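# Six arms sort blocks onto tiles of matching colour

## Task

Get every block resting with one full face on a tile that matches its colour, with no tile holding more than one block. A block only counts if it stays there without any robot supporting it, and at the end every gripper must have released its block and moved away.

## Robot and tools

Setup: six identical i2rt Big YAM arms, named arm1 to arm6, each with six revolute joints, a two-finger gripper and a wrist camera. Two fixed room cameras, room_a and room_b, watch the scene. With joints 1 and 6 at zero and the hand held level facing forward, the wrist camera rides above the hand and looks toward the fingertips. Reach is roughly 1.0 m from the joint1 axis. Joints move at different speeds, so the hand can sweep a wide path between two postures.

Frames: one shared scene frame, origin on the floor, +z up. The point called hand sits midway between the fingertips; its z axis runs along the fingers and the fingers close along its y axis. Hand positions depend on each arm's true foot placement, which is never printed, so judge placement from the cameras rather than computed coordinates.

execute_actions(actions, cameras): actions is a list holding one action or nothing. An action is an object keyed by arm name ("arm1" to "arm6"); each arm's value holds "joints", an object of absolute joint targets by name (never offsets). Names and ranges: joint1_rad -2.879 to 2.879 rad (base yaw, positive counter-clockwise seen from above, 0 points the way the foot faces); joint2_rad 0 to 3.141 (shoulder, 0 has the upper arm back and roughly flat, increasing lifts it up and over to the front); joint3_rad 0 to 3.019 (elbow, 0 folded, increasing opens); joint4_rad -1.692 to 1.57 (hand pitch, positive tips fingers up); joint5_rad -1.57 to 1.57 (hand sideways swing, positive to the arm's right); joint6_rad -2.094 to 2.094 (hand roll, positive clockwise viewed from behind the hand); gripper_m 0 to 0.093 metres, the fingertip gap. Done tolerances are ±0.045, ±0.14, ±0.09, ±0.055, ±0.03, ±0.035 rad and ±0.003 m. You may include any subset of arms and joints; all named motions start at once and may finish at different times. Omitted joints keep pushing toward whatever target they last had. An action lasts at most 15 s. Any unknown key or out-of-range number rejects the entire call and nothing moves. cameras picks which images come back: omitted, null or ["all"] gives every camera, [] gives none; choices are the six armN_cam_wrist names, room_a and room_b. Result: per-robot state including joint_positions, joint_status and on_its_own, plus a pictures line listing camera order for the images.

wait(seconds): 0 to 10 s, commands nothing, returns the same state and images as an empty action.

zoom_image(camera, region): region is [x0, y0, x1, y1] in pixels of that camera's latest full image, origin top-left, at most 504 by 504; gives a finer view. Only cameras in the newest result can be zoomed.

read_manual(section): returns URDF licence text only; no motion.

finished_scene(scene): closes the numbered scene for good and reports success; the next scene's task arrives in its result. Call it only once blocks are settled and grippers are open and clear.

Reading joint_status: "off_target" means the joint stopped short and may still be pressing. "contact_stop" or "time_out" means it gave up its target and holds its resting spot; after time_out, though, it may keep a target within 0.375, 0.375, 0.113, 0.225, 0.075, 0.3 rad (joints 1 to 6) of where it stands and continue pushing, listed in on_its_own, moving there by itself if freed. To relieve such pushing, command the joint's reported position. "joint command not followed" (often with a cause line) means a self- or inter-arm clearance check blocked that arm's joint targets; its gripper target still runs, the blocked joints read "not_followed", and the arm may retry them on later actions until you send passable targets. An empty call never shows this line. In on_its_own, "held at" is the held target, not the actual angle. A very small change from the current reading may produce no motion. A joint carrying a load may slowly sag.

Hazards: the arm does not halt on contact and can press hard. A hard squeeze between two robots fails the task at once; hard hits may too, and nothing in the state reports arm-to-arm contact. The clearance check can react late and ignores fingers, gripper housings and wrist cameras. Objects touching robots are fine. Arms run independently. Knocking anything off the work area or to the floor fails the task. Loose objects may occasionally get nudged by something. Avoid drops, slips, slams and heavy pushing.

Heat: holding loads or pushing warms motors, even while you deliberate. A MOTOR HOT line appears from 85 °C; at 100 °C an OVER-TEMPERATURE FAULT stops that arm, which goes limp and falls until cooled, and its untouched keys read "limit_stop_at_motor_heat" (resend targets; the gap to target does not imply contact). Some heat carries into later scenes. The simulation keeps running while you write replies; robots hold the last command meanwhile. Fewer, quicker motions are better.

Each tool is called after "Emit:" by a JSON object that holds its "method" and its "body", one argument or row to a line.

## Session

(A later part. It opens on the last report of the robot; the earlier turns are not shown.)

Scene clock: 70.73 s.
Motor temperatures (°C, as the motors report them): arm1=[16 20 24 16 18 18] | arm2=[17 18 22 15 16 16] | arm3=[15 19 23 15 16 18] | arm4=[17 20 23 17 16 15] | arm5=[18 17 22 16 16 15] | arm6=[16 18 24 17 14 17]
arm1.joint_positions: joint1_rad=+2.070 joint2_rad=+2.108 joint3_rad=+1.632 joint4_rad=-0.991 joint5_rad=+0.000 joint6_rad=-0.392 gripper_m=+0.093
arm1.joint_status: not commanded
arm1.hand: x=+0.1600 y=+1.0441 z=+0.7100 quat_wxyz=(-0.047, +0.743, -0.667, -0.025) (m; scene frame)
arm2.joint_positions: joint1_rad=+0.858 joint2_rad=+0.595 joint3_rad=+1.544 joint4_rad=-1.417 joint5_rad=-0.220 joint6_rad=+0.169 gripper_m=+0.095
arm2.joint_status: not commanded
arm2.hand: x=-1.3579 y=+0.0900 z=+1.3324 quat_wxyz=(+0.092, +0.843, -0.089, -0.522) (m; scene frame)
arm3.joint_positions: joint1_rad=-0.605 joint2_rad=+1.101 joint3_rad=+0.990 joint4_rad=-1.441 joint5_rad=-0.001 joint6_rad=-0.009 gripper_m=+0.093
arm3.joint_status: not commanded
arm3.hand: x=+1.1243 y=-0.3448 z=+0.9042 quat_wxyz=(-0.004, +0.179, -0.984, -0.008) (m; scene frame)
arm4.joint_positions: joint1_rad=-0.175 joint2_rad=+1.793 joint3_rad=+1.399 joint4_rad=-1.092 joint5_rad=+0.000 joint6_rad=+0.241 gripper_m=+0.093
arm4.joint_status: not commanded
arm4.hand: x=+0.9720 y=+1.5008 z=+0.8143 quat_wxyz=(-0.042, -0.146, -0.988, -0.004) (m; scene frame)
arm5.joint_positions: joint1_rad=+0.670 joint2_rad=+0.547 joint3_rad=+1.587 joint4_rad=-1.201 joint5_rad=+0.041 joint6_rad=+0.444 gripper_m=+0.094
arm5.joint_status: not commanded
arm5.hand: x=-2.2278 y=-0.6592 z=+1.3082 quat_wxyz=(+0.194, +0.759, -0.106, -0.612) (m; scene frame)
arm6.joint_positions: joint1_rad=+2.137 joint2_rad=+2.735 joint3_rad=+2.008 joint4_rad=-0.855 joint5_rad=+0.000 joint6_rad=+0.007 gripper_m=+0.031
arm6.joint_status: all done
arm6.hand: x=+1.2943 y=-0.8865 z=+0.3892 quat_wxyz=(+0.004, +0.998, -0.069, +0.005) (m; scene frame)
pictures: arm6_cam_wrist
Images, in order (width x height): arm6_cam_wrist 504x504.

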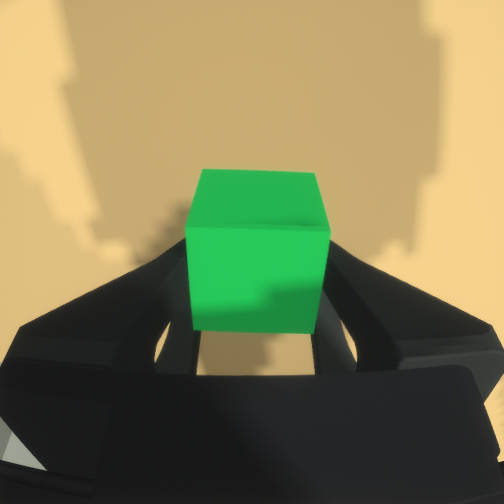

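Emit:
{"method": "execute_actions", "body": {
  "actions": [
    {"arm6":{"joints":{"joint2_rad":2.735,"gripper_m":0.093}}}
  ],
  "cameras": []
}}

Emit:
{"method": "execute_actions", "body": {
  "actions": [
    {"arm6":{"joints":{"joint2_rad":2.3}},"arm3":{"joints":{"joint1_rad":-1.4,"joint2_rad":0.8,"joint6_rad":-0.65}}}
  ],
  "cameras": []
}}

Emit:
{"method": "execute_actions", "body": {
  "actions": [
    {"arm6":{"joints":{"joint2_rad":0.9,"joint3_rad":1.0,"joint4_rad":-1.45}},"arm3":{"joints":{"joint1_rad":-1.75}}}
  ],
  "cameras": []
}}

Emit:
{"method": "execute_actions", "body": {
  "actions": [
    {"arm3":{"joints":{"joint2_rad":2.52,"joint3_rad":1.75,"joint4_rad":-0.76}}}
  ],
  "cameras": ["arm3_cam_wrist","room_a"]
}}

Scene clock: 73.27 s.
Motor temperatures (°C, as the motors report them): arm1=[16 20 24 16 18 18] | arm2=[17 18 22 15 16 16] | arm3=[15 19 23 15 16 18] | arm4=[17 20 23 17 16 15] | arm5=[18 17 22 16 16 15] | arm6=[16 18 24 17 14 17]
arm1.joint_positions: joint1_rad=+2.070 joint2_rad=+2.108 joint3_rad=+1.632 joint4_rad=-0.991 joint5_rad=+0.000 joint6_rad=-0.392 gripper_m=+0.093
arm1.joint_status: not commanded
arm1.hand: x=+0.1600 y=+1.0441 z=+0.7100 quat_wxyz=(-0.047, +0.743, -0.667, -0.025) (m; scene frame)
arm2.joint_positions: joint1_rad=+0.858 joint2_rad=+0.595 joint3_rad=+1.544 joint4_rad=-1.417 joint5_rad=-0.220 joint6_rad=+0.169 gripper_m=+0.095
arm2.joint_status: not commanded
arm2.hand: x=-1.3579 y=+0.0900 z=+1.3324 quat_wxyz=(+0.092, +0.843, -0.089, -0.522) (m; scene frame)
arm3.joint_positions: joint1_rad=-0.605 joint2_rad=+1.101 joint3_rad=+0.990 joint4_rad=-1.441 joint5_rad=-0.001 joint6_rad=-0.009 gripper_m=+0.093
arm3.joint_status: not commanded
arm3.hand: x=+1.1243 y=-0.3448 z=+0.9042 quat_wxyz=(-0.004, +0.179, -0.984, -0.008) (m; scene frame)
arm4.joint_positions: joint1_rad=-0.175 joint2_rad=+1.793 joint3_rad=+1.399 joint4_rad=-1.092 joint5_rad=+0.000 joint6_rad=+0.241 gripper_m=+0.093
arm4.joint_status: not commanded
arm4.hand: x=+0.9720 y=+1.5008 z=+0.8143 quat_wxyz=(-0.042, -0.146, -0.988, -0.004) (m; scene frame)
arm5.joint_positions: joint1_rad=+0.670 joint2_rad=+0.547 joint3_rad=+1.587 joint4_rad=-1.201 joint5_rad=+0.041 joint6_rad=+0.444 gripper_m=+0.094
arm5.joint_status: not commanded
arm5.hand: x=-2.2278 y=-0.6592 z=+1.3082 quat_wxyz=(+0.194, +0.759, -0.106, -0.612) (m; scene frame)
arm6.joint_positions: joint1_rad=+2.137 joint2_rad=+2.735 joint3_rad=+2.008 joint4_rad=-0.855 joint5_rad=+0.000 joint6_rad=+0.007 gripper_m=+0.093
arm6.joint_status: all done
arm6.hand: x=+1.2942 y=-0.8865 z=+0.3892 quat_wxyz=(+0.004, +0.998, -0.069, +0.005) (m; scene frame)
pictures: none
No camera images: the call's "cameras" was empty. Leave "cameras" out to get every camera's image.

Scene clock: 74.97 s.
Motor temperatures (°C, as the motors report them): arm1=[16 20 24 16 18 18] | arm2=[17 18 22 15 16 16] | arm3=[15 19 23 15 16 18] | arm4=[17 20 23 17 16 15] | arm5=[18 17 22 16 16 15] | arm6=[16 19 24 17 14 17]
arm1.joint_positions: joint1_rad=+2.070 joint2_rad=+2.108 joint3_rad=+1.632 joint4_rad=-0.991 joint5_rad=+0.000 joint6_rad=-0.392 gripper_m=+0.093
arm1.joint_status: not commanded
arm1.hand: x=+0.1600 y=+1.0441 z=+0.7100 quat_wxyz=(-0.047, +0.743, -0.667, -0.025) (m; scene frame)
arm2.joint_positions: joint1_rad=+0.858 joint2_rad=+0.595 joint3_rad=+1.544 joint4_rad=-1.417 joint5_rad=-0.220 joint6_rad=+0.169 gripper_m=+0.095
arm2.joint_status: not commanded
arm2.hand: x=-1.3579 y=+0.0900 z=+1.3324 quat_wxyz=(+0.092, +0.843, -0.089, -0.522) (m; scene frame)
arm3.joint_positions: joint1_rad=-1.393 joint2_rad=+0.797 joint3_rad=+0.990 joint4_rad=-1.441 joint5_rad=-0.001 joint6_rad=-0.638 gripper_m=+0.093
arm3.joint_status: all done
arm3.hand: x=+1.0822 y=-0.5564 z=+0.9810 quat_wxyz=(-0.132, +0.099, -0.983, +0.077) (m; scene frame)
arm4.joint_positions: joint1_rad=-0.175 joint2_rad=+1.793 joint3_rad=+1.399 joint4_rad=-1.092 joint5_rad=+0.000 joint6_rad=+0.241 gripper_m=+0.093
arm4.joint_status: not commanded
arm4.hand: x=+0.9720 y=+1.5008 z=+0.8143 quat_wxyz=(-0.042, -0.146, -0.988, -0.004) (m; scene frame)
arm5.joint_positions: joint1_rad=+0.670 joint2_rad=+0.547 joint3_rad=+1.587 joint4_rad=-1.201 joint5_rad=+0.041 joint6_rad=+0.444 gripper_m=+0.094
arm5.joint_status: not commanded
arm5.hand: x=-2.2278 y=-0.6592 z=+1.3082 quat_wxyz=(+0.194, +0.759, -0.106, -0.612) (m; scene frame)
arm6.joint_positions: joint1_rad=+2.137 joint2_rad=+2.264 joint3_rad=+2.052 joint4_rad=-0.844 joint5_rad=+0.000 joint6_rad=+0.007 gripper_m=+0.093
arm6.joint_status: all done
arm6.hand: x=+1.1649 y=-0.8667 z=+0.7543 quat_wxyz=(-0.012, +0.965, -0.068, -0.254) (m; scene frame)
pictures: none
No camera images: the call's "cameras" was empty. Leave "cameras" out to get every camera's image.

Scene clock: 76.83 s.
Motor temperatures (°C, as the motors report them): arm1=[16 20 24 16 18 18] | arm2=[17 18 22 15 16 16] | arm3=[15 18 23 15 16 18] | arm4=[17 20 23 17 16 15] | arm5=[18 17 22 16 16 15] | arm6=[16 19 24 17 14 17]
arm1.joint_positions: joint1_rad=+2.070 joint2_rad=+2.108 joint3_rad=+1.632 joint4_rad=-0.991 joint5_rad=+0.000 joint6_rad=-0.392 gripper_m=+0.093
arm1.joint_status: not commanded
arm1.hand: x=+0.1600 y=+1.0441 z=+0.7100 quat_wxyz=(-0.047, +0.743, -0.667, -0.025) (m; scene frame)
arm2.joint_positions: joint1_rad=+0.858 joint2_rad=+0.595 joint3_rad=+1.544 joint4_rad=-1.417 joint5_rad=-0.220 joint6_rad=+0.169 gripper_m=+0.095
arm2.joint_status: not commanded
arm2.hand: x=-1.3579 y=+0.0900 z=+1.3324 quat_wxyz=(+0.092, +0.843, -0.089, -0.522) (m; scene frame)
arm3.joint_positions: joint1_rad=-1.743 joint2_rad=+0.797 joint3_rad=+0.990 joint4_rad=-1.441 joint5_rad=-0.001 joint6_rad=-0.639 gripper_m=+0.093
arm3.joint_status: all done
arm3.hand: x=+1.0303 y=-0.6301 z=+0.9810 quat_wxyz=(-0.115, -0.073, -0.986, +0.101) (m; scene frame)
arm4.joint_positions: joint1_rad=-0.175 joint2_rad=+1.793 joint3_rad=+1.399 joint4_rad=-1.092 joint5_rad=+0.000 joint6_rad=+0.241 gripper_m=+0.093
arm4.joint_status: not commanded
arm4.hand: x=+0.9720 y=+1.5008 z=+0.8143 quat_wxyz=(-0.042, -0.146, -0.988, -0.004) (m; scene frame)
arm5.joint_positions: joint1_rad=+0.670 joint2_rad=+0.547 joint3_rad=+1.587 joint4_rad=-1.201 joint5_rad=+0.041 joint6_rad=+0.444 gripper_m=+0.094
arm5.joint_status: not commanded
arm5.hand: x=-2.2278 y=-0.6592 z=+1.3082 quat_wxyz=(+0.194, +0.759, -0.106, -0.612) (m; scene frame)
arm6.joint_positions: joint1_rad=+2.137 joint2_rad=+0.901 joint3_rad=+1.009 joint4_rad=-1.438 joint5_rad=+0.000 joint6_rad=+0.007 gripper_m=+0.093
arm6.joint_status: all done
arm6.hand: x=+1.6926 y=-0.9351 z=+0.9429 quat_wxyz=(-0.004, +0.990, -0.069, -0.121) (m; scene frame)
pictures: none
No camera images: the call's "cameras" was empty. Leave "cameras" out to get every camera's image.

Scene clock: 78.97 s.
Motor temperatures (°C, as the motors report them): arm1=[16 20 24 16 18 18] | arm2=[17 18 22 15 16 16] | arm3=[15 19 23 15 16 18] | arm4=[17 20 24 17 16 15] | arm5=[18 17 22 16 16 15] | arm6=[16 18 24 17 14 17]
arm1.joint_positions: joint1_rad=+2.070 joint2_rad=+2.108 joint3_rad=+1.632 joint4_rad=-0.991 joint5_rad=+0.000 joint6_rad=-0.392 gripper_m=+0.093
arm1.joint_status: not commanded
arm1.hand: x=+0.1600 y=+1.0441 z=+0.7100 quat_wxyz=(-0.047, +0.743, -0.667, -0.025) (m; scene frame)
arm2.joint_positions: joint1_rad=+0.858 joint2_rad=+0.595 joint3_rad=+1.544 joint4_rad=-1.417 joint5_rad=-0.220 joint6_rad=+0.169 gripper_m=+0.095
arm2.joint_status: not commanded
arm2.hand: x=-1.3579 y=+0.0900 z=+1.3324 quat_wxyz=(+0.092, +0.843, -0.089, -0.522) (m; scene frame)
arm3.joint_positions: joint1_rad=-1.743 joint2_rad=+2.526 joint3_rad=+1.721 joint4_rad=-0.760 joint5_rad=-0.001 joint6_rad=-0.639 gripper_m=+0.093
arm3.joint_status: all done
arm3.hand: x=+1.2897 y=-0.8929 z=+0.4585 quat_wxyz=(+0.005, -0.074, -0.997, -0.002) (m; scene frame)
arm4.joint_positions: joint1_rad=-0.175 joint2_rad=+1.793 joint3_rad=+1.399 joint4_rad=-1.092 joint5_rad=+0.000 joint6_rad=+0.241 gripper_m=+0.093
arm4.joint_status: not commanded
arm4.hand: x=+0.9720 y=+1.5008 z=+0.8143 quat_wxyz=(-0.042, -0.146, -0.988, -0.004) (m; scene frame)
arm5.joint_positions: joint1_rad=+0.670 joint2_rad=+0.547 joint3_rad=+1.587 joint4_rad=-1.201 joint5_rad=+0.041 joint6_rad=+0.444 gripper_m=+0.094
arm5.joint_status: not commanded
arm5.hand: x=-2.2278 y=-0.6592 z=+1.3082 quat_wxyz=(+0.194, +0.759, -0.106, -0.612) (m; scene frame)
arm6.joint_positions: joint1_rad=+2.137 joint2_rad=+0.901 joint3_rad=+1.009 joint4_rad=-1.438 joint5_rad=+0.000 joint6_rad=+0.007 gripper_m=+0.093
arm6.joint_status: not commanded
arm6.hand: x=+1.6926 y=-0.9351 z=+0.9429 quat_wxyz=(-0.004, +0.990, -0.069, -0.121) (m; scene frame)
pictures: arm3_cam_wrist, room_a
Images, in order (width x height): arm3_cam_wrist 504x504, room_a 672x504.

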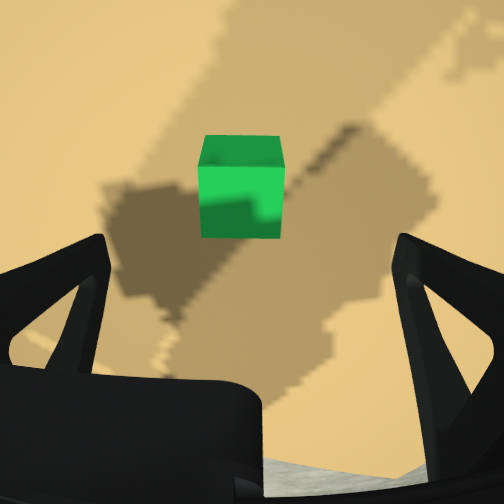

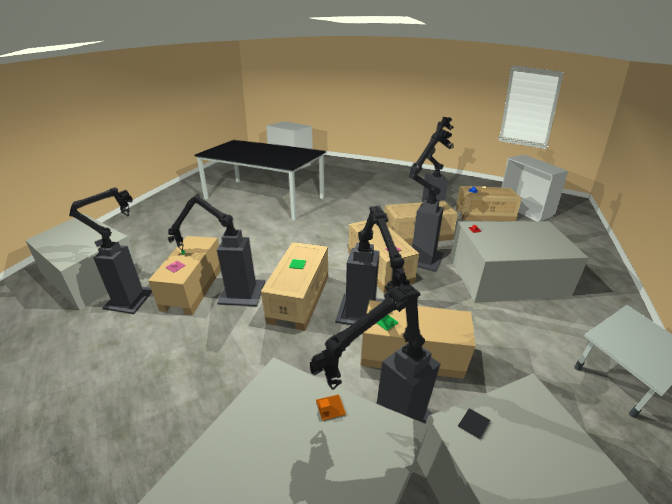

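Emit:
{"method": "execute_actions", "body": {
  "actions": [
    {"arm3":{"joints":{"joint1_rad":-1.722,"joint2_rad":2.665,"joint3_rad":1.82,"joint4_rad":-0.69}}}
  ],
  "cameras": ["arm3_cam_wrist"]
}}

Scene clock: 80.80 s.
Motor temperatures (°C, as the motors report them): arm1=[16 20 24 16 18 18] | arm2=[17 18 22 15 16 16] | arm3=[15 19 23 15 16 18] | arm4=[17 20 24 17 16 15] | arm5=[18 17 22 16 16 15] | arm6=[16 18 24 17 14 17]
arm1.joint_positions: joint1_rad=+2.070 joint2_rad=+2.108 joint3_rad=+1.632 joint4_rad=-0.991 joint5_rad=+0.000 joint6_rad=-0.392 gripper_m=+0.093
arm1.joint_status: not commanded
arm1.hand: x=+0.1600 y=+1.0441 z=+0.7100 quat_wxyz=(-0.047, +0.743, -0.667, -0.025) (m; scene frame)
arm2.joint_positions: joint1_rad=+0.858 joint2_rad=+0.595 joint3_rad=+1.544 joint4_rad=-1.417 joint5_rad=-0.220 joint6_rad=+0.169 gripper_m=+0.095
arm2.joint_status: not commanded
arm2.hand: x=-1.3579 y=+0.0900 z=+1.3324 quat_wxyz=(+0.092, +0.843, -0.089, -0.522) (m; scene frame)
arm3.joint_positions: joint1_rad=-1.729 joint2_rad=+2.666 joint3_rad=+1.808 joint4_rad=-0.698 joint5_rad=-0.002 joint6_rad=-0.640 gripper_m=+0.093
arm3.joint_status: all done
arm3.hand: x=+1.3001 y=-0.8901 z=+0.3943 quat_wxyz=(+0.001, -0.067, -0.998, +0.000) (m; scene frame)
arm4.joint_positions: joint1_rad=-0.175 joint2_rad=+1.793 joint3_rad=+1.399 joint4_rad=-1.092 joint5_rad=+0.000 joint6_rad=+0.241 gripper_m=+0.093
arm4.joint_status: not commanded
arm4.hand: x=+0.9720 y=+1.5008 z=+0.8143 quat_wxyz=(-0.042, -0.146, -0.988, -0.004) (m; scene frame)
arm5.joint_positions: joint1_rad=+0.670 joint2_rad=+0.547 joint3_rad=+1.587 joint4_rad=-1.201 joint5_rad=+0.041 joint6_rad=+0.444 gripper_m=+0.094
arm5.joint_status: not commanded
arm5.hand: x=-2.2278 y=-0.6592 z=+1.3082 quat_wxyz=(+0.194, +0.759, -0.106, -0.612) (m; scene frame)
arm6.joint_positions: joint1_rad=+2.137 joint2_rad=+0.901 joint3_rad=+1.009 joint4_rad=-1.438 joint5_rad=+0.000 joint6_rad=+0.007 gripper_m=+0.093
arm6.joint_status: not commanded
arm6.hand: x=+1.6926 y=-0.9351 z=+0.9429 quat_wxyz=(-0.004, +0.990, -0.069, -0.121) (m; scene frame)
pictures: arm3_cam_wrist
Images, in order (width x height): arm3_cam_wrist 504x504.

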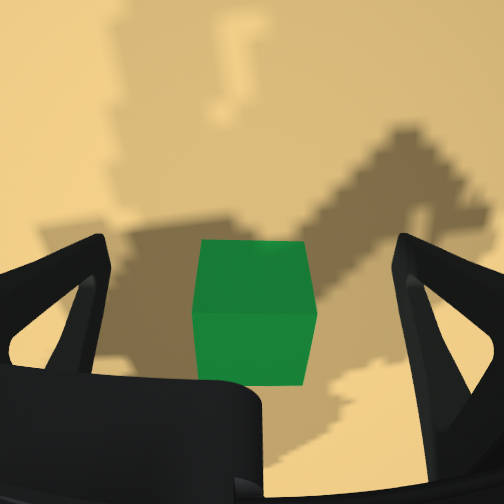

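Emit:
{"method": "execute_actions", "body": {
  "actions": [
    {"arm3":{"joints":{"joint1_rad":-1.768,"joint3_rad":1.76,"joint4_rad":-0.67}}}
  ],
  "cameras": ["arm3_cam_wrist"]
}}

Scene clock: 82.50 s.
Motor temperatures (°C, as the motors report them): arm1=[16 20 24 16 18 18] | arm2=[17 18 22 15 16 16] | arm3=[15 19 23 15 16 18] | arm4=[17 20 24 17 16 15] | arm5=[18 17 22 16 16 15] | arm6=[16 18 24 17 14 17]
arm1.joint_positions: joint1_rad=+2.070 joint2_rad=+2.108 joint3_rad=+1.632 joint4_rad=-0.991 joint5_rad=+0.000 joint6_rad=-0.392 gripper_m=+0.093
arm1.joint_status: not commanded
arm1.hand: x=+0.1600 y=+1.0441 z=+0.7100 quat_wxyz=(-0.047, +0.743, -0.667, -0.025) (m; scene frame)
arm2.joint_positions: joint1_rad=+0.858 joint2_rad=+0.595 joint3_rad=+1.544 joint4_rad=-1.417 joint5_rad=-0.220 joint6_rad=+0.169 gripper_m=+0.095
arm2.joint_status: not commanded
arm2.hand: x=-1.3579 y=+0.0900 z=+1.3324 quat_wxyz=(+0.092, +0.843, -0.089, -0.522) (m; scene frame)
arm3.joint_positions: joint1_rad=-1.759 joint2_rad=+2.655 joint3_rad=+1.769 joint4_rad=-0.682 joint5_rad=-0.004 joint6_rad=-0.640 gripper_m=+0.093
arm3.joint_status: all done
arm3.hand: x=+1.2782 y=-0.8946 z=+0.3917 quat_wxyz=(+0.005, -0.081, -0.997, -0.005) (m; scene frame)
arm4.joint_positions: joint1_rad=-0.175 joint2_rad=+1.793 joint3_rad=+1.399 joint4_rad=-1.092 joint5_rad=+0.000 joint6_rad=+0.241 gripper_m=+0.093
arm4.joint_status: not commanded
arm4.hand: x=+0.9720 y=+1.5008 z=+0.8143 quat_wxyz=(-0.042, -0.146, -0.988, -0.004) (m; scene frame)
arm5.joint_positions: joint1_rad=+0.670 joint2_rad=+0.547 joint3_rad=+1.587 joint4_rad=-1.201 joint5_rad=+0.041 joint6_rad=+0.444 gripper_m=+0.094
arm5.joint_status: not commanded
arm5.hand: x=-2.2278 y=-0.6592 z=+1.3082 quat_wxyz=(+0.194, +0.759, -0.106, -0.612) (m; scene frame)
arm6.joint_positions: joint1_rad=+2.137 joint2_rad=+0.901 joint3_rad=+1.009 joint4_rad=-1.438 joint5_rad=+0.000 joint6_rad=+0.007 gripper_m=+0.093
arm6.joint_status: not commanded
arm6.hand: x=+1.6926 y=-0.9351 z=+0.9429 quat_wxyz=(-0.004, +0.990, -0.069, -0.121) (m; scene frame)
pictures: arm3_cam_wrist
Images, in order (width x height): arm3_cam_wrist 504x504.

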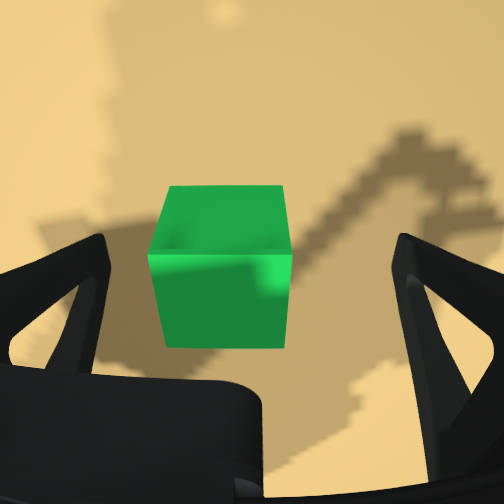

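Emit:
{"method": "execute_actions", "body": {
  "actions": [
    {"arm3":{"joints":{"joint2_rad":2.635,"gripper_m":0.0}}}
  ],
  "cameras": ["arm3_cam_wrist"]
}}

Emit:
{"method": "execute_actions", "body": {
  "actions": [
    {"arm3":{"joints":{"joint2_rad":1.8,"joint4_rad":-1.3}}}
  ],
  "cameras": []
}}

Emit:
{"method": "execute_actions", "body": {
  "actions": [
    {"arm3":{"joints":{"joint1_rad":1.58,"joint3_rad":1.5,"joint6_rad":0}}}
  ],
  "cameras": []
}}

Emit:
{"method": "execute_actions", "body": {
  "actions": [
    {"arm3":{"joints":{"joint2_rad":2.5,"joint3_rad":1.63,"joint4_rad":-0.67}}}
  ],
  "cameras": ["arm3_cam_wrist"]
}}

Scene clock: 84.47 s.
Motor temperatures (°C, as the motors report them): arm1=[16 20 24 16 18 18] | arm2=[17 18 22 15 16 16] | arm3=[15 20 23 15 16 18] | arm4=[17 20 24 17 16 15] | arm5=[18 17 22 16 16 15] | arm6=[16 18 24 17 14 17]
arm1.joint_positions: joint1_rad=+2.070 joint2_rad=+2.108 joint3_rad=+1.632 joint4_rad=-0.991 joint5_rad=+0.000 joint6_rad=-0.392 gripper_m=+0.093
arm1.joint_status: not commanded
arm1.hand: x=+0.1600 y=+1.0441 z=+0.7100 quat_wxyz=(-0.047, +0.743, -0.667, -0.025) (m; scene frame)
arm2.joint_positions: joint1_rad=+0.858 joint2_rad=+0.595 joint3_rad=+1.544 joint4_rad=-1.417 joint5_rad=-0.220 joint6_rad=+0.169 gripper_m=+0.095
arm2.joint_status: not commanded
arm2.hand: x=-1.3579 y=+0.0900 z=+1.3324 quat_wxyz=(+0.092, +0.843, -0.089, -0.522) (m; scene frame)
arm3.joint_positions: joint1_rad=-1.759 joint2_rad=+2.652 joint3_rad=+1.762 joint4_rad=-0.682 joint5_rad=-0.003 joint6_rad=-0.640 gripper_m=+0.031
arm3.joint_status: gripper_m off_target (ended at +0.031, target +0.000); the others done
arm3.hand: x=+1.2762 y=-0.8930 z=+0.3922 quat_wxyz=(+0.006, -0.081, -0.997, -0.006) (m; scene frame)
arm4.joint_positions: joint1_rad=-0.175 joint2_rad=+1.793 joint3_rad=+1.399 joint4_rad=-1.092 joint5_rad=+0.000 joint6_rad=+0.241 gripper_m=+0.093
arm4.joint_status: not commanded
arm4.hand: x=+0.9720 y=+1.5008 z=+0.8143 quat_wxyz=(-0.042, -0.146, -0.988, -0.004) (m; scene frame)
arm5.joint_positions: joint1_rad=+0.670 joint2_rad=+0.547 joint3_rad=+1.587 joint4_rad=-1.201 joint5_rad=+0.041 joint6_rad=+0.444 gripper_m=+0.094
arm5.joint_status: not commanded
arm5.hand: x=-2.2278 y=-0.6592 z=+1.3082 quat_wxyz=(+0.194, +0.759, -0.106, -0.612) (m; scene frame)
arm6.joint_positions: joint1_rad=+2.137 joint2_rad=+0.901 joint3_rad=+1.009 joint4_rad=-1.438 joint5_rad=+0.000 joint6_rad=+0.007 gripper_m=+0.093
arm6.joint_status: not commanded
arm6.hand: x=+1.6926 y=-0.9351 z=+0.9429 quat_wxyz=(-0.004, +0.990, -0.069, -0.121) (m; scene frame)
pictures: arm3_cam_wrist
Images, in order (width x height): arm3_cam_wrist 504x504.

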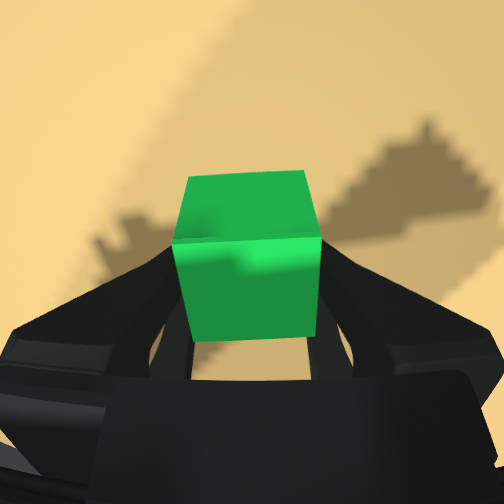

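Scene clock: 86.27 s.
Motor temperatures (°C, as the motors report them): arm1=[16 20 24 16 18 18] | arm2=[17 18 22 15 16 16] | arm3=[15 20 23 15 16 18] | arm4=[17 20 24 17 16 15] | arm5=[18 17 22 16 16 15] | arm6=[16 18 24 17 14 17]
arm1.joint_positions: joint1_rad=+2.070 joint2_rad=+2.108 joint3_rad=+1.632 joint4_rad=-0.991 joint5_rad=+0.000 joint6_rad=-0.392 gripper_m=+0.093
arm1.joint_status: not commanded
arm1.hand: x=+0.1600 y=+1.0441 z=+0.7100 quat_wxyz=(-0.047, +0.743, -0.667, -0.025) (m; scene frame)
arm2.joint_positions: joint1_rad=+0.858 joint2_rad=+0.595 joint3_rad=+1.544 joint4_rad=-1.417 joint5_rad=-0.220 joint6_rad=+0.169 gripper_m=+0.095
arm2.joint_status: not commanded
arm2.hand: x=-1.3579 y=+0.0900 z=+1.3324 quat_wxyz=(+0.092, +0.843, -0.089, -0.522) (m; scene frame)
arm3.joint_positions: joint1_rad=-1.759 joint2_rad=+1.806 joint3_rad=+1.750 joint4_rad=-1.286 joint5_rad=-0.003 joint6_rad=-0.640 gripper_m=+0.031
arm3.joint_status: all done
arm3.hand: x=+1.2730 y=-0.8871 z=+0.9084 quat_wxyz=(-0.080, -0.081, -0.991, +0.070) (m; scene frame)
arm4.joint_positions: joint1_rad=-0.175 joint2_rad=+1.793 joint3_rad=+1.399 joint4_rad=-1.092 joint5_rad=+0.000 joint6_rad=+0.241 gripper_m=+0.093
arm4.joint_status: not commanded
arm4.hand: x=+0.9720 y=+1.5008 z=+0.8143 quat_wxyz=(-0.042, -0.146, -0.988, -0.004) (m; scene frame)
arm5.joint_positions: joint1_rad=+0.670 joint2_rad=+0.547 joint3_rad=+1.587 joint4_rad=-1.201 joint5_rad=+0.041 joint6_rad=+0.444 gripper_m=+0.094
arm5.joint_status: not commanded
arm5.hand: x=-2.2278 y=-0.6592 z=+1.3082 quat_wxyz=(+0.194, +0.759, -0.106, -0.612) (m; scene frame)
arm6.joint_positions: joint1_rad=+2.137 joint2_rad=+0.901 joint3_rad=+1.009 joint4_rad=-1.438 joint5_rad=+0.000 joint6_rad=+0.007 gripper_m=+0.093
arm6.joint_status: not commanded
arm6.hand: x=+1.6926 y=-0.9351 z=+0.9429 quat_wxyz=(-0.004, +0.990, -0.069, -0.121) (m; scene frame)
pictures: none
No camera images: the call's "cameras" was empty. Leave "cameras" out to get every camera's image.

Scene clock: 89.00 s.
Motor temperatures (°C, as the motors report them): arm1=[16 20 24 16 18 18] | arm2=[17 18 22 15 16 16] | arm3=[15 20 23 15 16 18] | arm4=[17 20 24 17 16 15] | arm5=[18 17 22 16 16 15] | arm6=[16 17 24 17 14 17]
arm1.joint_positions: joint1_rad=+2.070 joint2_rad=+2.108 joint3_rad=+1.632 joint4_rad=-0.991 joint5_rad=+0.000 joint6_rad=-0.392 gripper_m=+0.093
arm1.joint_status: not commanded
arm1.hand: x=+0.1600 y=+1.0441 z=+0.7100 quat_wxyz=(-0.047, +0.743, -0.667, -0.025) (m; scene frame)
arm2.joint_positions: joint1_rad=+0.858 joint2_rad=+0.595 joint3_rad=+1.544 joint4_rad=-1.417 joint5_rad=-0.220 joint6_rad=+0.169 gripper_m=+0.095
arm2.joint_status: not commanded
arm2.hand: x=-1.3579 y=+0.0900 z=+1.3324 quat_wxyz=(+0.092, +0.843, -0.089, -0.522) (m; scene frame)
arm3.joint_positions: joint1_rad=+1.588 joint2_rad=+1.815 joint3_rad=+1.496 joint4_rad=-1.287 joint5_rad=+0.000 joint6_rad=-0.011 gripper_m=+0.031
arm3.joint_status: all done
arm3.hand: x=+0.4050 y=-0.1447 z=+0.8208 quat_wxyz=(+0.003, +0.957, -0.289, +0.009) (m; scene frame)
arm4.joint_positions: joint1_rad=-0.175 joint2_rad=+1.793 joint3_rad=+1.399 joint4_rad=-1.092 joint5_rad=+0.000 joint6_rad=+0.241 gripper_m=+0.093
arm4.joint_status: not commanded
arm4.hand: x=+0.9720 y=+1.5008 z=+0.8143 quat_wxyz=(-0.042, -0.146, -0.988, -0.004) (m; scene frame)
arm5.joint_positions: joint1_rad=+0.670 joint2_rad=+0.547 joint3_rad=+1.587 joint4_rad=-1.201 joint5_rad=+0.041 joint6_rad=+0.444 gripper_m=+0.094
arm5.joint_status: not commanded
arm5.hand: x=-2.2278 y=-0.6592 z=+1.3082 quat_wxyz=(+0.194, +0.759, -0.106, -0.612) (m; scene frame)
arm6.joint_positions: joint1_rad=+2.137 joint2_rad=+0.901 joint3_rad=+1.009 joint4_rad=-1.438 joint5_rad=+0.000 joint6_rad=+0.007 gripper_m=+0.093
arm6.joint_status: not commanded
arm6.hand: x=+1.6926 y=-0.9351 z=+0.9429 quat_wxyz=(-0.004, +0.990, -0.069, -0.121) (m; scene frame)
pictures: none
No camera images: the call's "cameras" was empty. Leave "cameras" out to get every camera's image.

Scene clock: 90.67 s.
Motor temperatures (°C, as the motors report them): arm1=[16 20 24 16 18 18] | arm2=[17 18 22 15 16 16] | arm3=[15 20 23 15 16 18] | arm4=[17 20 24 17 16 15] | arm5=[18 17 22 16 16 15] | arm6=[16 17 24 17 14 17]
arm1.joint_positions: joint1_rad=+2.070 joint2_rad=+2.108 joint3_rad=+1.632 joint4_rad=-0.991 joint5_rad=+0.000 joint6_rad=-0.392 gripper_m=+0.093
arm1.joint_status: not commanded
arm1.hand: x=+0.1600 y=+1.0441 z=+0.7100 quat_wxyz=(-0.047, +0.743, -0.667, -0.025) (m; scene frame)
arm2.joint_positions: joint1_rad=+0.858 joint2_rad=+0.595 joint3_rad=+1.544 joint4_rad=-1.417 joint5_rad=-0.220 joint6_rad=+0.169 gripper_m=+0.095
arm2.joint_status: not commanded
arm2.hand: x=-1.3579 y=+0.0900 z=+1.3324 quat_wxyz=(+0.092, +0.843, -0.089, -0.522) (m; scene frame)
arm3.joint_positions: joint1_rad=+1.588 joint2_rad=+2.501 joint3_rad=+1.605 joint4_rad=-0.683 joint5_rad=+0.000 joint6_rad=-0.011 gripper_m=+0.031
arm3.joint_status: all done
arm3.hand: x=+0.3428 y=-0.1024 z=+0.4642 quat_wxyz=(-0.001, +0.957, -0.289, -0.004) (m; scene frame)
arm4.joint_positions: joint1_rad=-0.175 joint2_rad=+1.793 joint3_rad=+1.399 joint4_rad=-1.092 joint5_rad=+0.000 joint6_rad=+0.241 gripper_m=+0.093
arm4.joint_status: not commanded
arm4.hand: x=+0.9720 y=+1.5008 z=+0.8143 quat_wxyz=(-0.042, -0.146, -0.988, -0.004) (m; scene frame)
arm5.joint_positions: joint1_rad=+0.670 joint2_rad=+0.547 joint3_rad=+1.587 joint4_rad=-1.201 joint5_rad=+0.041 joint6_rad=+0.444 gripper_m=+0.094
arm5.joint_status: not commanded
arm5.hand: x=-2.2278 y=-0.6592 z=+1.3082 quat_wxyz=(+0.194, +0.759, -0.106, -0.612) (m; scene frame)
arm6.joint_positions: joint1_rad=+2.137 joint2_rad=+0.901 joint3_rad=+1.009 joint4_rad=-1.438 joint5_rad=+0.000 joint6_rad=+0.007 gripper_m=+0.093
arm6.joint_status: not commanded
arm6.hand: x=+1.6926 y=-0.9351 z=+0.9429 quat_wxyz=(-0.004, +0.990, -0.069, -0.121) (m; scene frame)
pictures: arm3_cam_wrist
Images, in order (width x height): arm3_cam_wrist 504x504.

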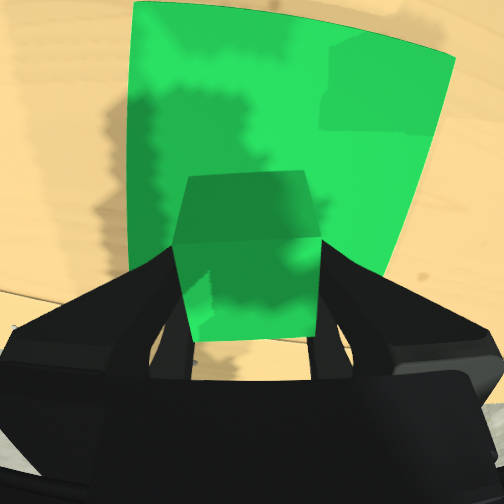

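Emit:
{"method": "execute_actions", "body": {
  "actions": [
    {"arm3":{"joints":{"joint1_rad":1.563,"joint2_rad":2.61,"joint3_rad":1.66,"joint4_rad":-0.59,"joint6_rad":0.15}}}
  ],
  "cameras": ["arm3_cam_wrist"]
}}

Emit:
{"method": "execute_actions", "body": {
  "actions": [
    {"arm3":{"joints":{"joint2_rad":2.645}}}
  ],
  "cameras": ["arm3_cam_wrist"]
}}

Scene clock: 92.73 s.
Motor temperatures (°C, as the motors report them): arm1=[16 20 24 16 18 18] | arm2=[17 18 22 15 16 16] | arm3=[15 20 23 15 16 18] | arm4=[17 20 24 17 16 15] | arm5=[18 17 22 16 16 15] | arm6=[16 17 24 17 14 17]
arm1.joint_positions: joint1_rad=+2.070 joint2_rad=+2.108 joint3_rad=+1.632 joint4_rad=-0.991 joint5_rad=+0.000 joint6_rad=-0.392 gripper_m=+0.093
arm1.joint_status: not commanded
arm1.hand: x=+0.1600 y=+1.0441 z=+0.7100 quat_wxyz=(-0.047, +0.743, -0.667, -0.025) (m; scene frame)
arm2.joint_positions: joint1_rad=+0.858 joint2_rad=+0.595 joint3_rad=+1.544 joint4_rad=-1.417 joint5_rad=-0.220 joint6_rad=+0.169 gripper_m=+0.095
arm2.joint_status: not commanded
arm2.hand: x=-1.3579 y=+0.0900 z=+1.3324 quat_wxyz=(+0.092, +0.843, -0.089, -0.522) (m; scene frame)
arm3.joint_positions: joint1_rad=+1.569 joint2_rad=+2.617 joint3_rad=+1.644 joint4_rad=-0.602 joint5_rad=+0.000 joint6_rad=+0.138 gripper_m=+0.031
arm3.joint_status: all done
arm3.hand: x=+0.3528 y=-0.0958 z=+0.4054 quat_wxyz=(-0.001, +0.930, -0.368, -0.006) (m; scene frame)
arm4.joint_positions: joint1_rad=-0.175 joint2_rad=+1.793 joint3_rad=+1.399 joint4_rad=-1.092 joint5_rad=+0.000 joint6_rad=+0.241 gripper_m=+0.093
arm4.joint_status: not commanded
arm4.hand: x=+0.9720 y=+1.5008 z=+0.8143 quat_wxyz=(-0.042, -0.146, -0.988, -0.004) (m; scene frame)
arm5.joint_positions: joint1_rad=+0.670 joint2_rad=+0.547 joint3_rad=+1.587 joint4_rad=-1.201 joint5_rad=+0.041 joint6_rad=+0.444 gripper_m=+0.094
arm5.joint_status: not commanded
arm5.hand: x=-2.2278 y=-0.6592 z=+1.3082 quat_wxyz=(+0.194, +0.759, -0.106, -0.612) (m; scene frame)
arm6.joint_positions: joint1_rad=+2.137 joint2_rad=+0.901 joint3_rad=+1.009 joint4_rad=-1.438 joint5_rad=+0.000 joint6_rad=+0.007 gripper_m=+0.093
arm6.joint_status: not commanded
arm6.hand: x=+1.6926 y=-0.9351 z=+0.9429 quat_wxyz=(-0.004, +0.990, -0.069, -0.121) (m; scene frame)
pictures: arm3_cam_wrist
Images, in order (width x height): arm3_cam_wrist 504x504.

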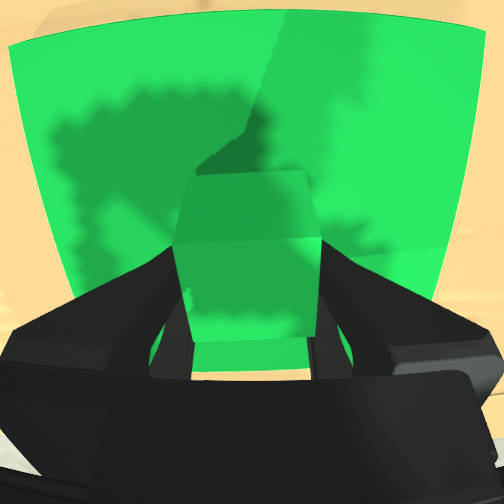

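Scene clock: 93.30 s.
Motor temperatures (°C, as the motors report them): arm1=[16 20 24 16 18 18] | arm2=[17 18 22 15 16 16] | arm3=[15 20 23 15 16 18] | arm4=[17 20 24 17 16 15] | arm5=[18 17 22 16 16 15] | arm6=[16 17 24 17 14 17]
arm1.joint_positions: joint1_rad=+2.070 joint2_rad=+2.108 joint3_rad=+1.632 joint4_rad=-0.991 joint5_rad=+0.000 joint6_rad=-0.392 gripper_m=+0.093
arm1.joint_status: not commanded
arm1.hand: x=+0.1600 y=+1.0441 z=+0.7100 quat_wxyz=(-0.047, +0.743, -0.667, -0.025) (m; scene frame)
arm2.joint_positions: joint1_rad=+0.858 joint2_rad=+0.595 joint3_rad=+1.544 joint4_rad=-1.417 joint5_rad=-0.220 joint6_rad=+0.169 gripper_m=+0.095
arm2.joint_status: not commanded
arm2.hand: x=-1.3579 y=+0.0900 z=+1.3324 quat_wxyz=(+0.092, +0.843, -0.089, -0.522) (m; scene frame)
arm3.joint_positions: joint1_rad=+1.569 joint2_rad=+2.620 joint3_rad=+1.644 joint4_rad=-0.602 joint5_rad=+0.000 joint6_rad=+0.139 gripper_m=+0.031
arm3.joint_status: all done
arm3.hand: x=+0.3538 y=-0.0964 z=+0.4037 quat_wxyz=(-0.001, +0.929, -0.369, -0.004) (m; scene frame)
arm4.joint_positions: joint1_rad=-0.175 joint2_rad=+1.793 joint3_rad=+1.399 joint4_rad=-1.092 joint5_rad=+0.000 joint6_rad=+0.241 gripper_m=+0.093
arm4.joint_status: not commanded
arm4.hand: x=+0.9720 y=+1.5008 z=+0.8143 quat_wxyz=(-0.042, -0.146, -0.988, -0.004) (m; scene frame)
arm5.joint_positions: joint1_rad=+0.670 joint2_rad=+0.547 joint3_rad=+1.587 joint4_rad=-1.201 joint5_rad=+0.041 joint6_rad=+0.444 gripper_m=+0.094
arm5.joint_status: not commanded
arm5.hand: x=-2.2278 y=-0.6592 z=+1.3082 quat_wxyz=(+0.194, +0.759, -0.106, -0.612) (m; scene frame)
arm6.joint_positions: joint1_rad=+2.137 joint2_rad=+0.901 joint3_rad=+1.009 joint4_rad=-1.438 joint5_rad=+0.000 joint6_rad=+0.007 gripper_m=+0.093
arm6.joint_status: not commanded
arm6.hand: x=+1.6926 y=-0.9351 z=+0.9429 quat_wxyz=(-0.004, +0.990, -0.069, -0.121) (m; scene frame)
pictures: arm3_cam_wrist
Images, in order (width x height): arm3_cam_wrist 504x504.

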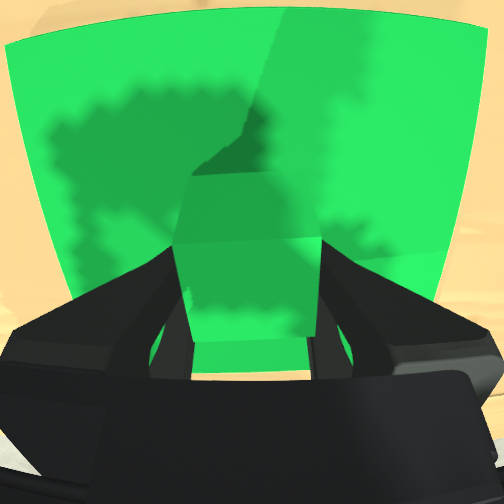

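Emit:
{"method": "execute_actions", "body": {
  "actions": [
    {"arm3":{"joints":{"joint2_rad":2.62,"gripper_m":0.093}}}
  ],
  "cameras": []
}}

Emit:
{"method": "execute_actions", "body": {
  "actions": [
    {"arm3":{"joints":{"joint2_rad":2.2,"joint4_rad":-0.95}},"arm6":{"joints":{"joint1_rad":1.8,"joint2_rad":1.6,"joint3_rad":1.3,"joint4_rad":-1.2}}}
  ],
  "cameras": ["arm3_cam_wrist","arm6_cam_wrist","room_a","room_b"]
}}

Scene clock: 94.80 s.
Motor temperatures (°C, as the motors report them): arm1=[16 20 24 16 18 18] | arm2=[17 18 22 15 16 16] | arm3=[15 21 23 15 16 18] | arm4=[17 20 24 17 16 15] | arm5=[18 17 22 16 16 15] | arm6=[16 17 24 17 14 17]
arm1.joint_positions: joint1_rad=+2.070 joint2_rad=+2.108 joint3_rad=+1.632 joint4_rad=-0.991 joint5_rad=+0.000 joint6_rad=-0.392 gripper_m=+0.093
arm1.joint_status: not commanded
arm1.hand: x=+0.1600 y=+1.0441 z=+0.7100 quat_wxyz=(-0.047, +0.743, -0.667, -0.025) (m; scene frame)
arm2.joint_positions: joint1_rad=+0.858 joint2_rad=+0.595 joint3_rad=+1.544 joint4_rad=-1.417 joint5_rad=-0.220 joint6_rad=+0.169 gripper_m=+0.095
arm2.joint_status: not commanded
arm2.hand: x=-1.3579 y=+0.0900 z=+1.3324 quat_wxyz=(+0.092, +0.843, -0.089, -0.522) (m; scene frame)
arm3.joint_positions: joint1_rad=+1.569 joint2_rad=+2.619 joint3_rad=+1.644 joint4_rad=-0.602 joint5_rad=+0.000 joint6_rad=+0.139 gripper_m=+0.093
arm3.joint_status: all done
arm3.hand: x=+0.3536 y=-0.0962 z=+0.4041 quat_wxyz=(-0.001, +0.929, -0.369, -0.005) (m; scene frame)
arm4.joint_positions: joint1_rad=-0.175 joint2_rad=+1.793 joint3_rad=+1.399 joint4_rad=-1.092 joint5_rad=+0.000 joint6_rad=+0.241 gripper_m=+0.093
arm4.joint_status: not commanded
arm4.hand: x=+0.9720 y=+1.5008 z=+0.8143 quat_wxyz=(-0.042, -0.146, -0.988, -0.004) (m; scene frame)
arm5.joint_positions: joint1_rad=+0.670 joint2_rad=+0.547 joint3_rad=+1.587 joint4_rad=-1.201 joint5_rad=+0.041 joint6_rad=+0.444 gripper_m=+0.094
arm5.joint_status: not commanded
arm5.hand: x=-2.2278 y=-0.6592 z=+1.3082 quat_wxyz=(+0.194, +0.759, -0.106, -0.612) (m; scene frame)
arm6.joint_positions: joint1_rad=+2.137 joint2_rad=+0.901 joint3_rad=+1.009 joint4_rad=-1.438 joint5_rad=+0.000 joint6_rad=+0.007 gripper_m=+0.093
arm6.joint_status: not commanded
arm6.hand: x=+1.6926 y=-0.9351 z=+0.9429 quat_wxyz=(-0.004, +0.990, -0.069, -0.121) (m; scene frame)
pictures: none
No camera images: the call's "cameras" was empty. Leave "cameras" out to get every camera's image.

Scene clock: 96.47 s.
Motor temperatures (°C, as the motors report them): arm1=[16 20 25 16 18 18] | arm2=[17 18 22 15 16 16] | arm3=[15 21 23 15 16 18] | arm4=[17 20 24 17 16 15] | arm5=[18 17 22 16 16 15] | arm6=[16 17 24 17 14 17]
arm1.joint_positions: joint1_rad=+2.070 joint2_rad=+2.108 joint3_rad=+1.632 joint4_rad=-0.991 joint5_rad=+0.000 joint6_rad=-0.392 gripper_m=+0.093
arm1.joint_status: not commanded
arm1.hand: x=+0.1600 y=+1.0441 z=+0.7100 quat_wxyz=(-0.047, +0.743, -0.667, -0.025) (m; scene frame)
arm2.joint_positions: joint1_rad=+0.858 joint2_rad=+0.595 joint3_rad=+1.544 joint4_rad=-1.417 joint5_rad=-0.220 joint6_rad=+0.169 gripper_m=+0.095
arm2.joint_status: not commanded
arm2.hand: x=-1.3579 y=+0.0900 z=+1.3324 quat_wxyz=(+0.092, +0.843, -0.089, -0.522) (m; scene frame)
arm3.joint_positions: joint1_rad=+1.569 joint2_rad=+2.201 joint3_rad=+1.652 joint4_rad=-0.938 joint5_rad=+0.000 joint6_rad=+0.139 gripper_m=+0.093
arm3.joint_status: all done
arm3.hand: x=+0.3162 y=-0.0696 z=+0.6587 quat_wxyz=(-0.012, +0.928, -0.368, -0.049) (m; scene frame)
arm4.joint_positions: joint1_rad=-0.175 joint2_rad=+1.793 joint3_rad=+1.399 joint4_rad=-1.092 joint5_rad=+0.000 joint6_rad=+0.241 gripper_m=+0.093
arm4.joint_status: not commanded
arm4.hand: x=+0.9720 y=+1.5008 z=+0.8143 quat_wxyz=(-0.042, -0.146, -0.988, -0.004) (m; scene frame)
arm5.joint_positions: joint1_rad=+0.670 joint2_rad=+0.547 joint3_rad=+1.587 joint4_rad=-1.201 joint5_rad=+0.041 joint6_rad=+0.444 gripper_m=+0.094
arm5.joint_status: not commanded
arm5.hand: x=-2.2278 y=-0.6592 z=+1.3082 quat_wxyz=(+0.194, +0.759, -0.106, -0.612) (m; scene frame)
arm6.joint_positions: joint1_rad=+1.797 joint2_rad=+1.599 joint3_rad=+1.281 joint4_rad=-1.208 joint5_rad=+0.000 joint6_rad=+0.007 gripper_m=+0.093
arm6.joint_status: all done
arm6.hand: x=+1.5458 y=-0.7569 z=+0.8120 quat_wxyz=(-0.002, +0.971, -0.237, -0.022) (m; scene frame)
pictures: arm3_cam_wrist, arm6_cam_wrist, room_a, room_b
Images, in order (width x height): arm3_cam_wrist 504x504, arm6_cam_wrist 504x504, room_a 672x504, room_b 672x504.

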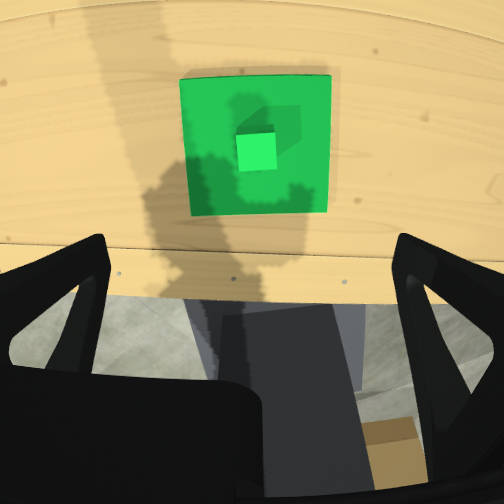

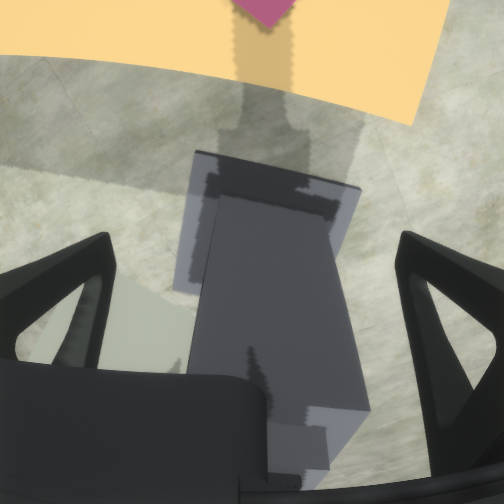

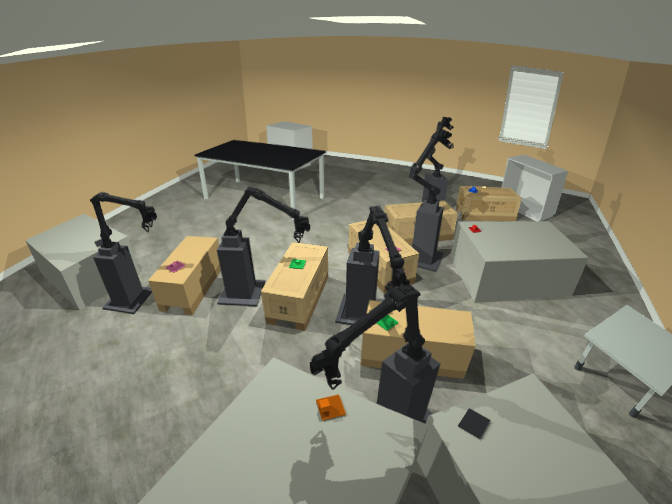

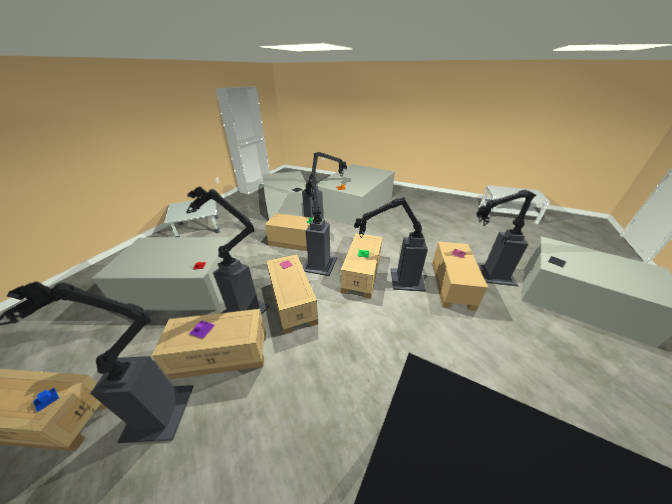

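Emit:
{"method": "zoom_image", "body": {
  "camera": "room_b",
  "region": [0,230,260,430]
}}

Emit:
{"method": "zoom_image", "body": {
  "camera": "room_a",
  "region": [140,230,400,430]
}}

Region (0, 230, 260, 430) of room_b's 672x504 image, scaled by 1.938, with more detail than that image has; it fills the top 388 rows of this view, and the rest is white.

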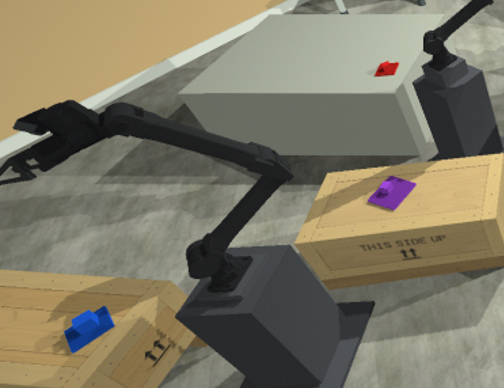

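Region (140, 230, 400, 430) of room_a's 672x504 image, scaled by 1.938, with more detail than that image has; it fills the top 388 rows of this view, and the rest is white.

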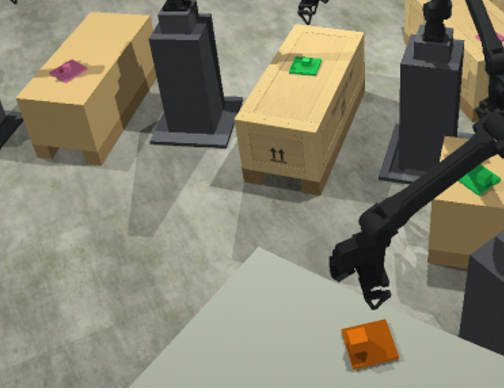

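Emit:
{"method": "finished_scene", "body": {
  "scene": 2
}}

The scene is finished: the task was done.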